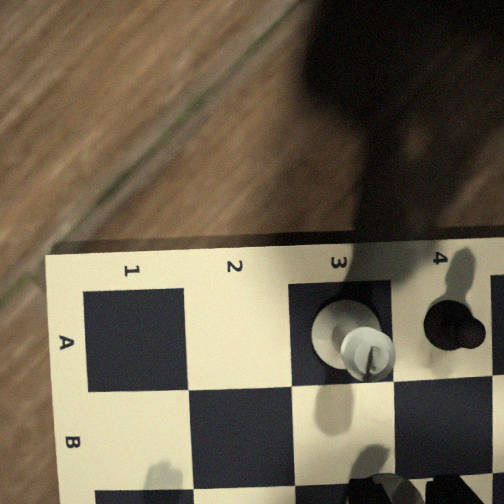

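Scene clock: 85.97 s.
left_arm: end_effector_position=(+0.1663, +0.1500, +0.1257) grip_measured=+1.00 end_effector_quat_wxyz=(+0.552, +0.757, -0.342, -0.072) end_effector_velocity=(+0.001, +0.000, +0.000) end_effector_angular_velocity=(+0.000, -0.002, +0.001) | right_arm: end_effector_position=(+0.2352, -0.2606, +0.0442) grip_measured=-0.75 end_effector_quat_wxyz=(+0.000, -0.383, +0.924, -0.000) end_effector_velocity=(-0.000, +0.000, -0.000) end_effector_angular_velocity=(+0.000, -0.001, +0.002)
Joint positions: left_arm=[-0.082 -0.153 -0.32  -0.833  1.487  1.492  0.084] | right_arm=[ 0.669 -0.221 -0.291 -0.001  0.511 -3.355  0.011]
Joint velocities: left_arm=[ 0.     0.    -0.002 -0.001 -0.001  0.     0.   ] | right_arm=[ 0.001 -0.     0.001 -0.    -0.002  0.     0.   ]
Motor temperatures (°C, as the motors report them): left_arm=[26 31 35 33 30 31] | right_arm=[26 27 34 27 31 31]
Hand target (left_arm): +0.166, +0.150, +0.126; +0.552, +0.757, -0.342, -0.072
Hand target (right_arm): +0.235, -0.261, +0.044; +0.000, -0.383, +0.924, -0.000
Off the commanded pose (left_arm): 0.000 m, 0 deg.
Off the commanded pose (right_arm): 0.000 m, 0 deg.
move: done
camera_calibration (this result's frames):
cam_left_wrist: T_world_to_cam=[[-0.440047, -0.170635, 0.881613, 0.0181511], [-0.754501, 0.602617, -0.259965, 0.130277], [-0.486916, -0.779575, -0.393924, 0.380856], [0, 0, 0, 1]] pos_world=[0.291727, 0.221496, 0.167894]
cam_right_wrist: T_world_to_cam=[[-0.692059, 0.721671, 0.0156592, 0.381762], [0.721734, 0.692167, -0.00217584, 0.0794709], [-0.012409, 0.00979599, -0.999875, 0.181565], [0, 0, 0, 1]] pos_world=[0.209098, -0.332293, 0.175737]

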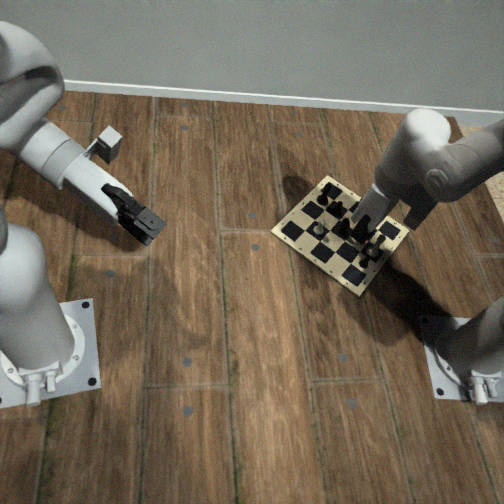

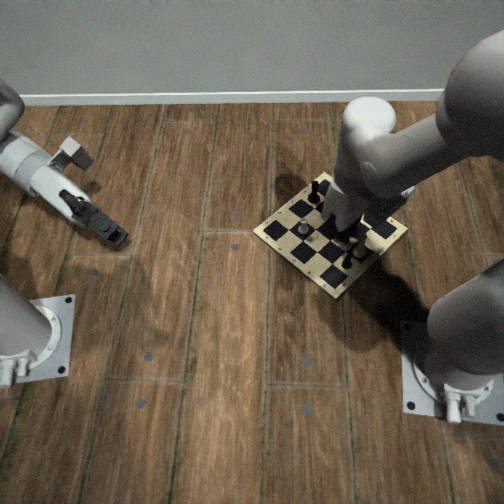

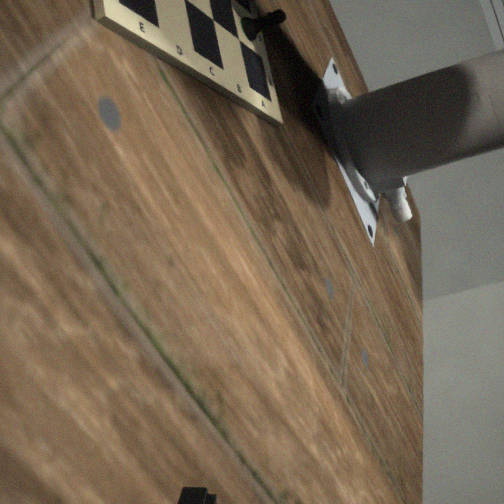

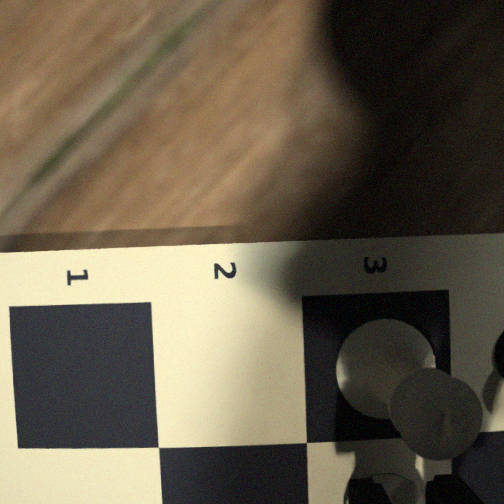

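Scene clock: 86.67 s.
left_arm: end_effector_position=(+0.1663, +0.1500, +0.1257) grip_measured=+1.00 end_effector_quat_wxyz=(+0.552, +0.757, -0.342, -0.072) end_effector_velocity=(+0.001, +0.000, +0.000) end_effector_angular_velocity=(-0.000, -0.001, +0.000) | right_arm: end_effector_position=(+0.2350, -0.2606, +0.0440) grip_measured=-0.32 end_effector_quat_wxyz=(+0.000, -0.383, +0.924, -0.000) end_effector_velocity=(+0.000, -0.000, -0.000) end_effector_angular_velocity=(-0.000, -0.001, -0.001)
Joint positions: left_arm=[-0.082 -0.153 -0.32  -0.833  1.487  1.492  0.084] | right_arm=[ 0.669 -0.22  -0.291  0.     0.511 -3.355  0.03 ]
Joint velocities: left_arm=[ 0.001  0.    -0.002  0.     0.001  0.     0.   ] | right_arm=[-0.001  0.001 -0.    -0.001 -0.001  0.001  0.   ]
Motor temperatures (°C, as the motors report them): left_arm=[26 31 35 33 30 31] | right_arm=[26 27 34 27 31 31]
Hand target (left_arm): +0.166, +0.150, +0.126; +0.552, +0.757, -0.342, -0.072
Hand target (right_arm): +0.235, -0.261, +0.044; -0.000, -0.383, +0.924, -0.000
Off the commanded pose (left_arm): 0.000 m, 0 deg.
Off the commanded pose (right_arm): 0.000 m, 0 deg.
move: done
camera_calibration (this result's frames):
cam_left_wrist: T_world_to_cam=[[-0.440047, -0.170635, 0.881613, 0.0181511], [-0.7545, 0.602617, -0.259965, 0.130277], [-0.486916, -0.779575, -0.393924, 0.380856], [0, 0, 0, 1]] pos_world=[0.291727, 0.221496, 0.167894]
cam_right_wrist: T_world_to_cam=[[-0.692254, 0.721473, 0.0161579, 0.381587], [0.721534, 0.692374, -0.00277799, 0.0797705], [-0.0131915, 0.00973538, -0.999866, 0.181558], [0, 0, 0, 1]] pos_world=[0.208993, -0.332303, 0.175589]

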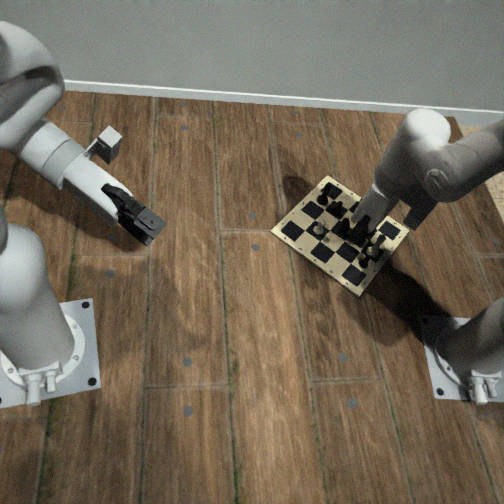

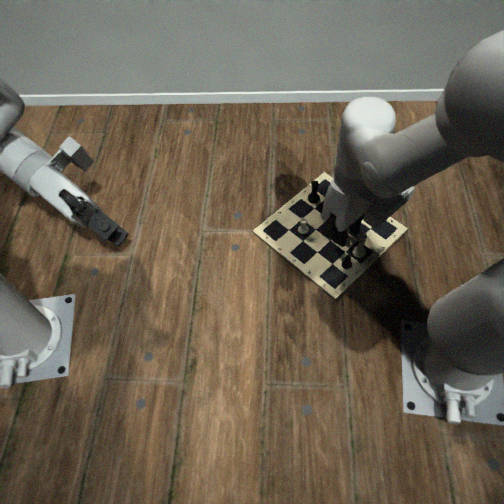

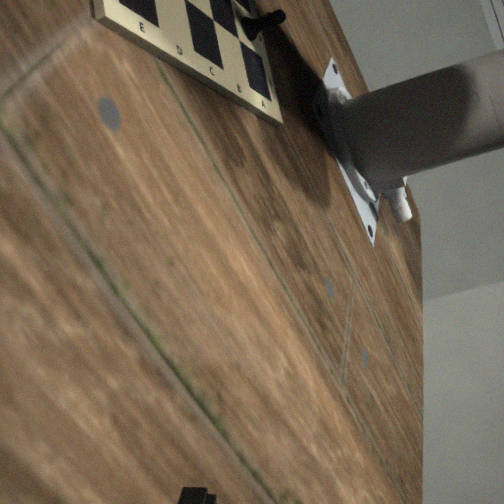

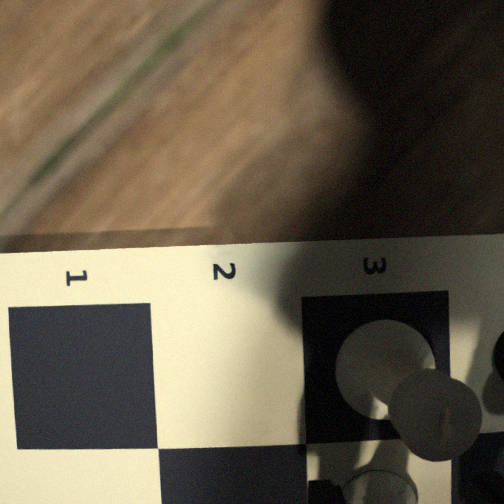

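Scene clock: 87.53 s.
left_arm: end_effector_position=(+0.1663, +0.1500, +0.1257) grip_measured=+1.00 end_effector_quat_wxyz=(+0.552, +0.757, -0.342, -0.072) end_effector_velocity=(-0.001, -0.000, -0.000) end_effector_angular_velocity=(-0.000, +0.001, -0.000) | right_arm: end_effector_position=(+0.2346, -0.2607, +0.1394) grip_measured=-0.32 end_effector_quat_wxyz=(-0.001, -0.383, +0.924, +0.000) end_effector_velocity=(+0.002, +0.002, +0.004) end_effector_angular_velocity=(+0.006, -0.009, +0.001)
Joint positions: left_arm=[-0.082 -0.153 -0.32  -0.833  1.487  1.492  0.084] | right_arm=[ 0.669 -0.51  -0.396  0.001  0.907 -3.356  0.03 ]
Joint velocities: left_arm=[-0.001  0.     0.001 -0.    -0.    -0.     0.   ] | right_arm=[ 0.001 -0.005 -0.007 -0.     0.002  0.    -0.   ]
Motor temperatures (°C, as the motors report them): left_arm=[26 31 35 33 30 31] | right_arm=[26 27 34 27 31 31]
Hand target (left_arm): +0.166, +0.150, +0.126; +0.552, +0.757, -0.342, -0.072
Hand target (right_arm): +0.235, -0.260, +0.140; -0.000, -0.383, +0.924, +0.000
Off the commanded pose (left_arm): 0.000 m, 0 deg.
Off the commanded pose (right_arm): 0.001 m, 0 deg.
move: done
camera_calibration (this result's frames):
cam_left_wrist: T_world_to_cam=[[-0.440047, -0.170635, 0.881613, 0.0181512], [-0.754501, 0.602617, -0.259965, 0.130277], [-0.486916, -0.779575, -0.393924, 0.380856], [0, 0, 0, 1]] pos_world=[0.291727, 0.221496, 0.167894]
cam_right_wrist: T_world_to_cam=[[-0.692491, 0.721228, 0.0169465, 0.379714], [0.721273, 0.692637, -0.00441448, 0.0807525], [-0.0149216, 0.00916608, -0.999847, 0.277221], [0, 0, 0, 1]] pos_world=[0.208841, -0.332334, 0.2711]

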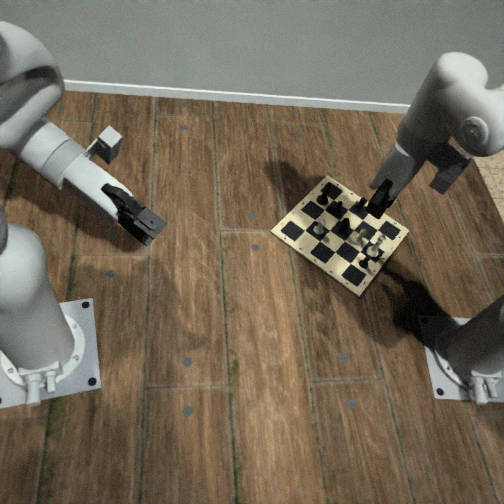

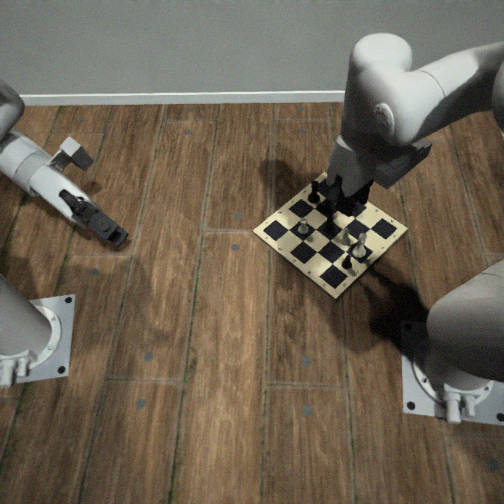

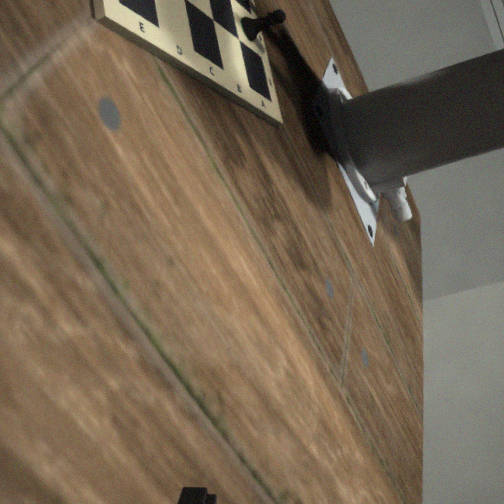

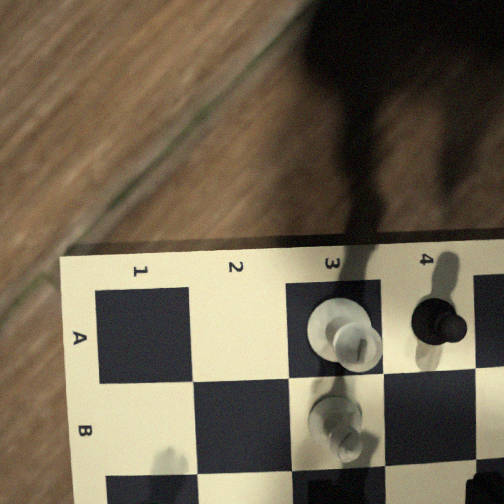

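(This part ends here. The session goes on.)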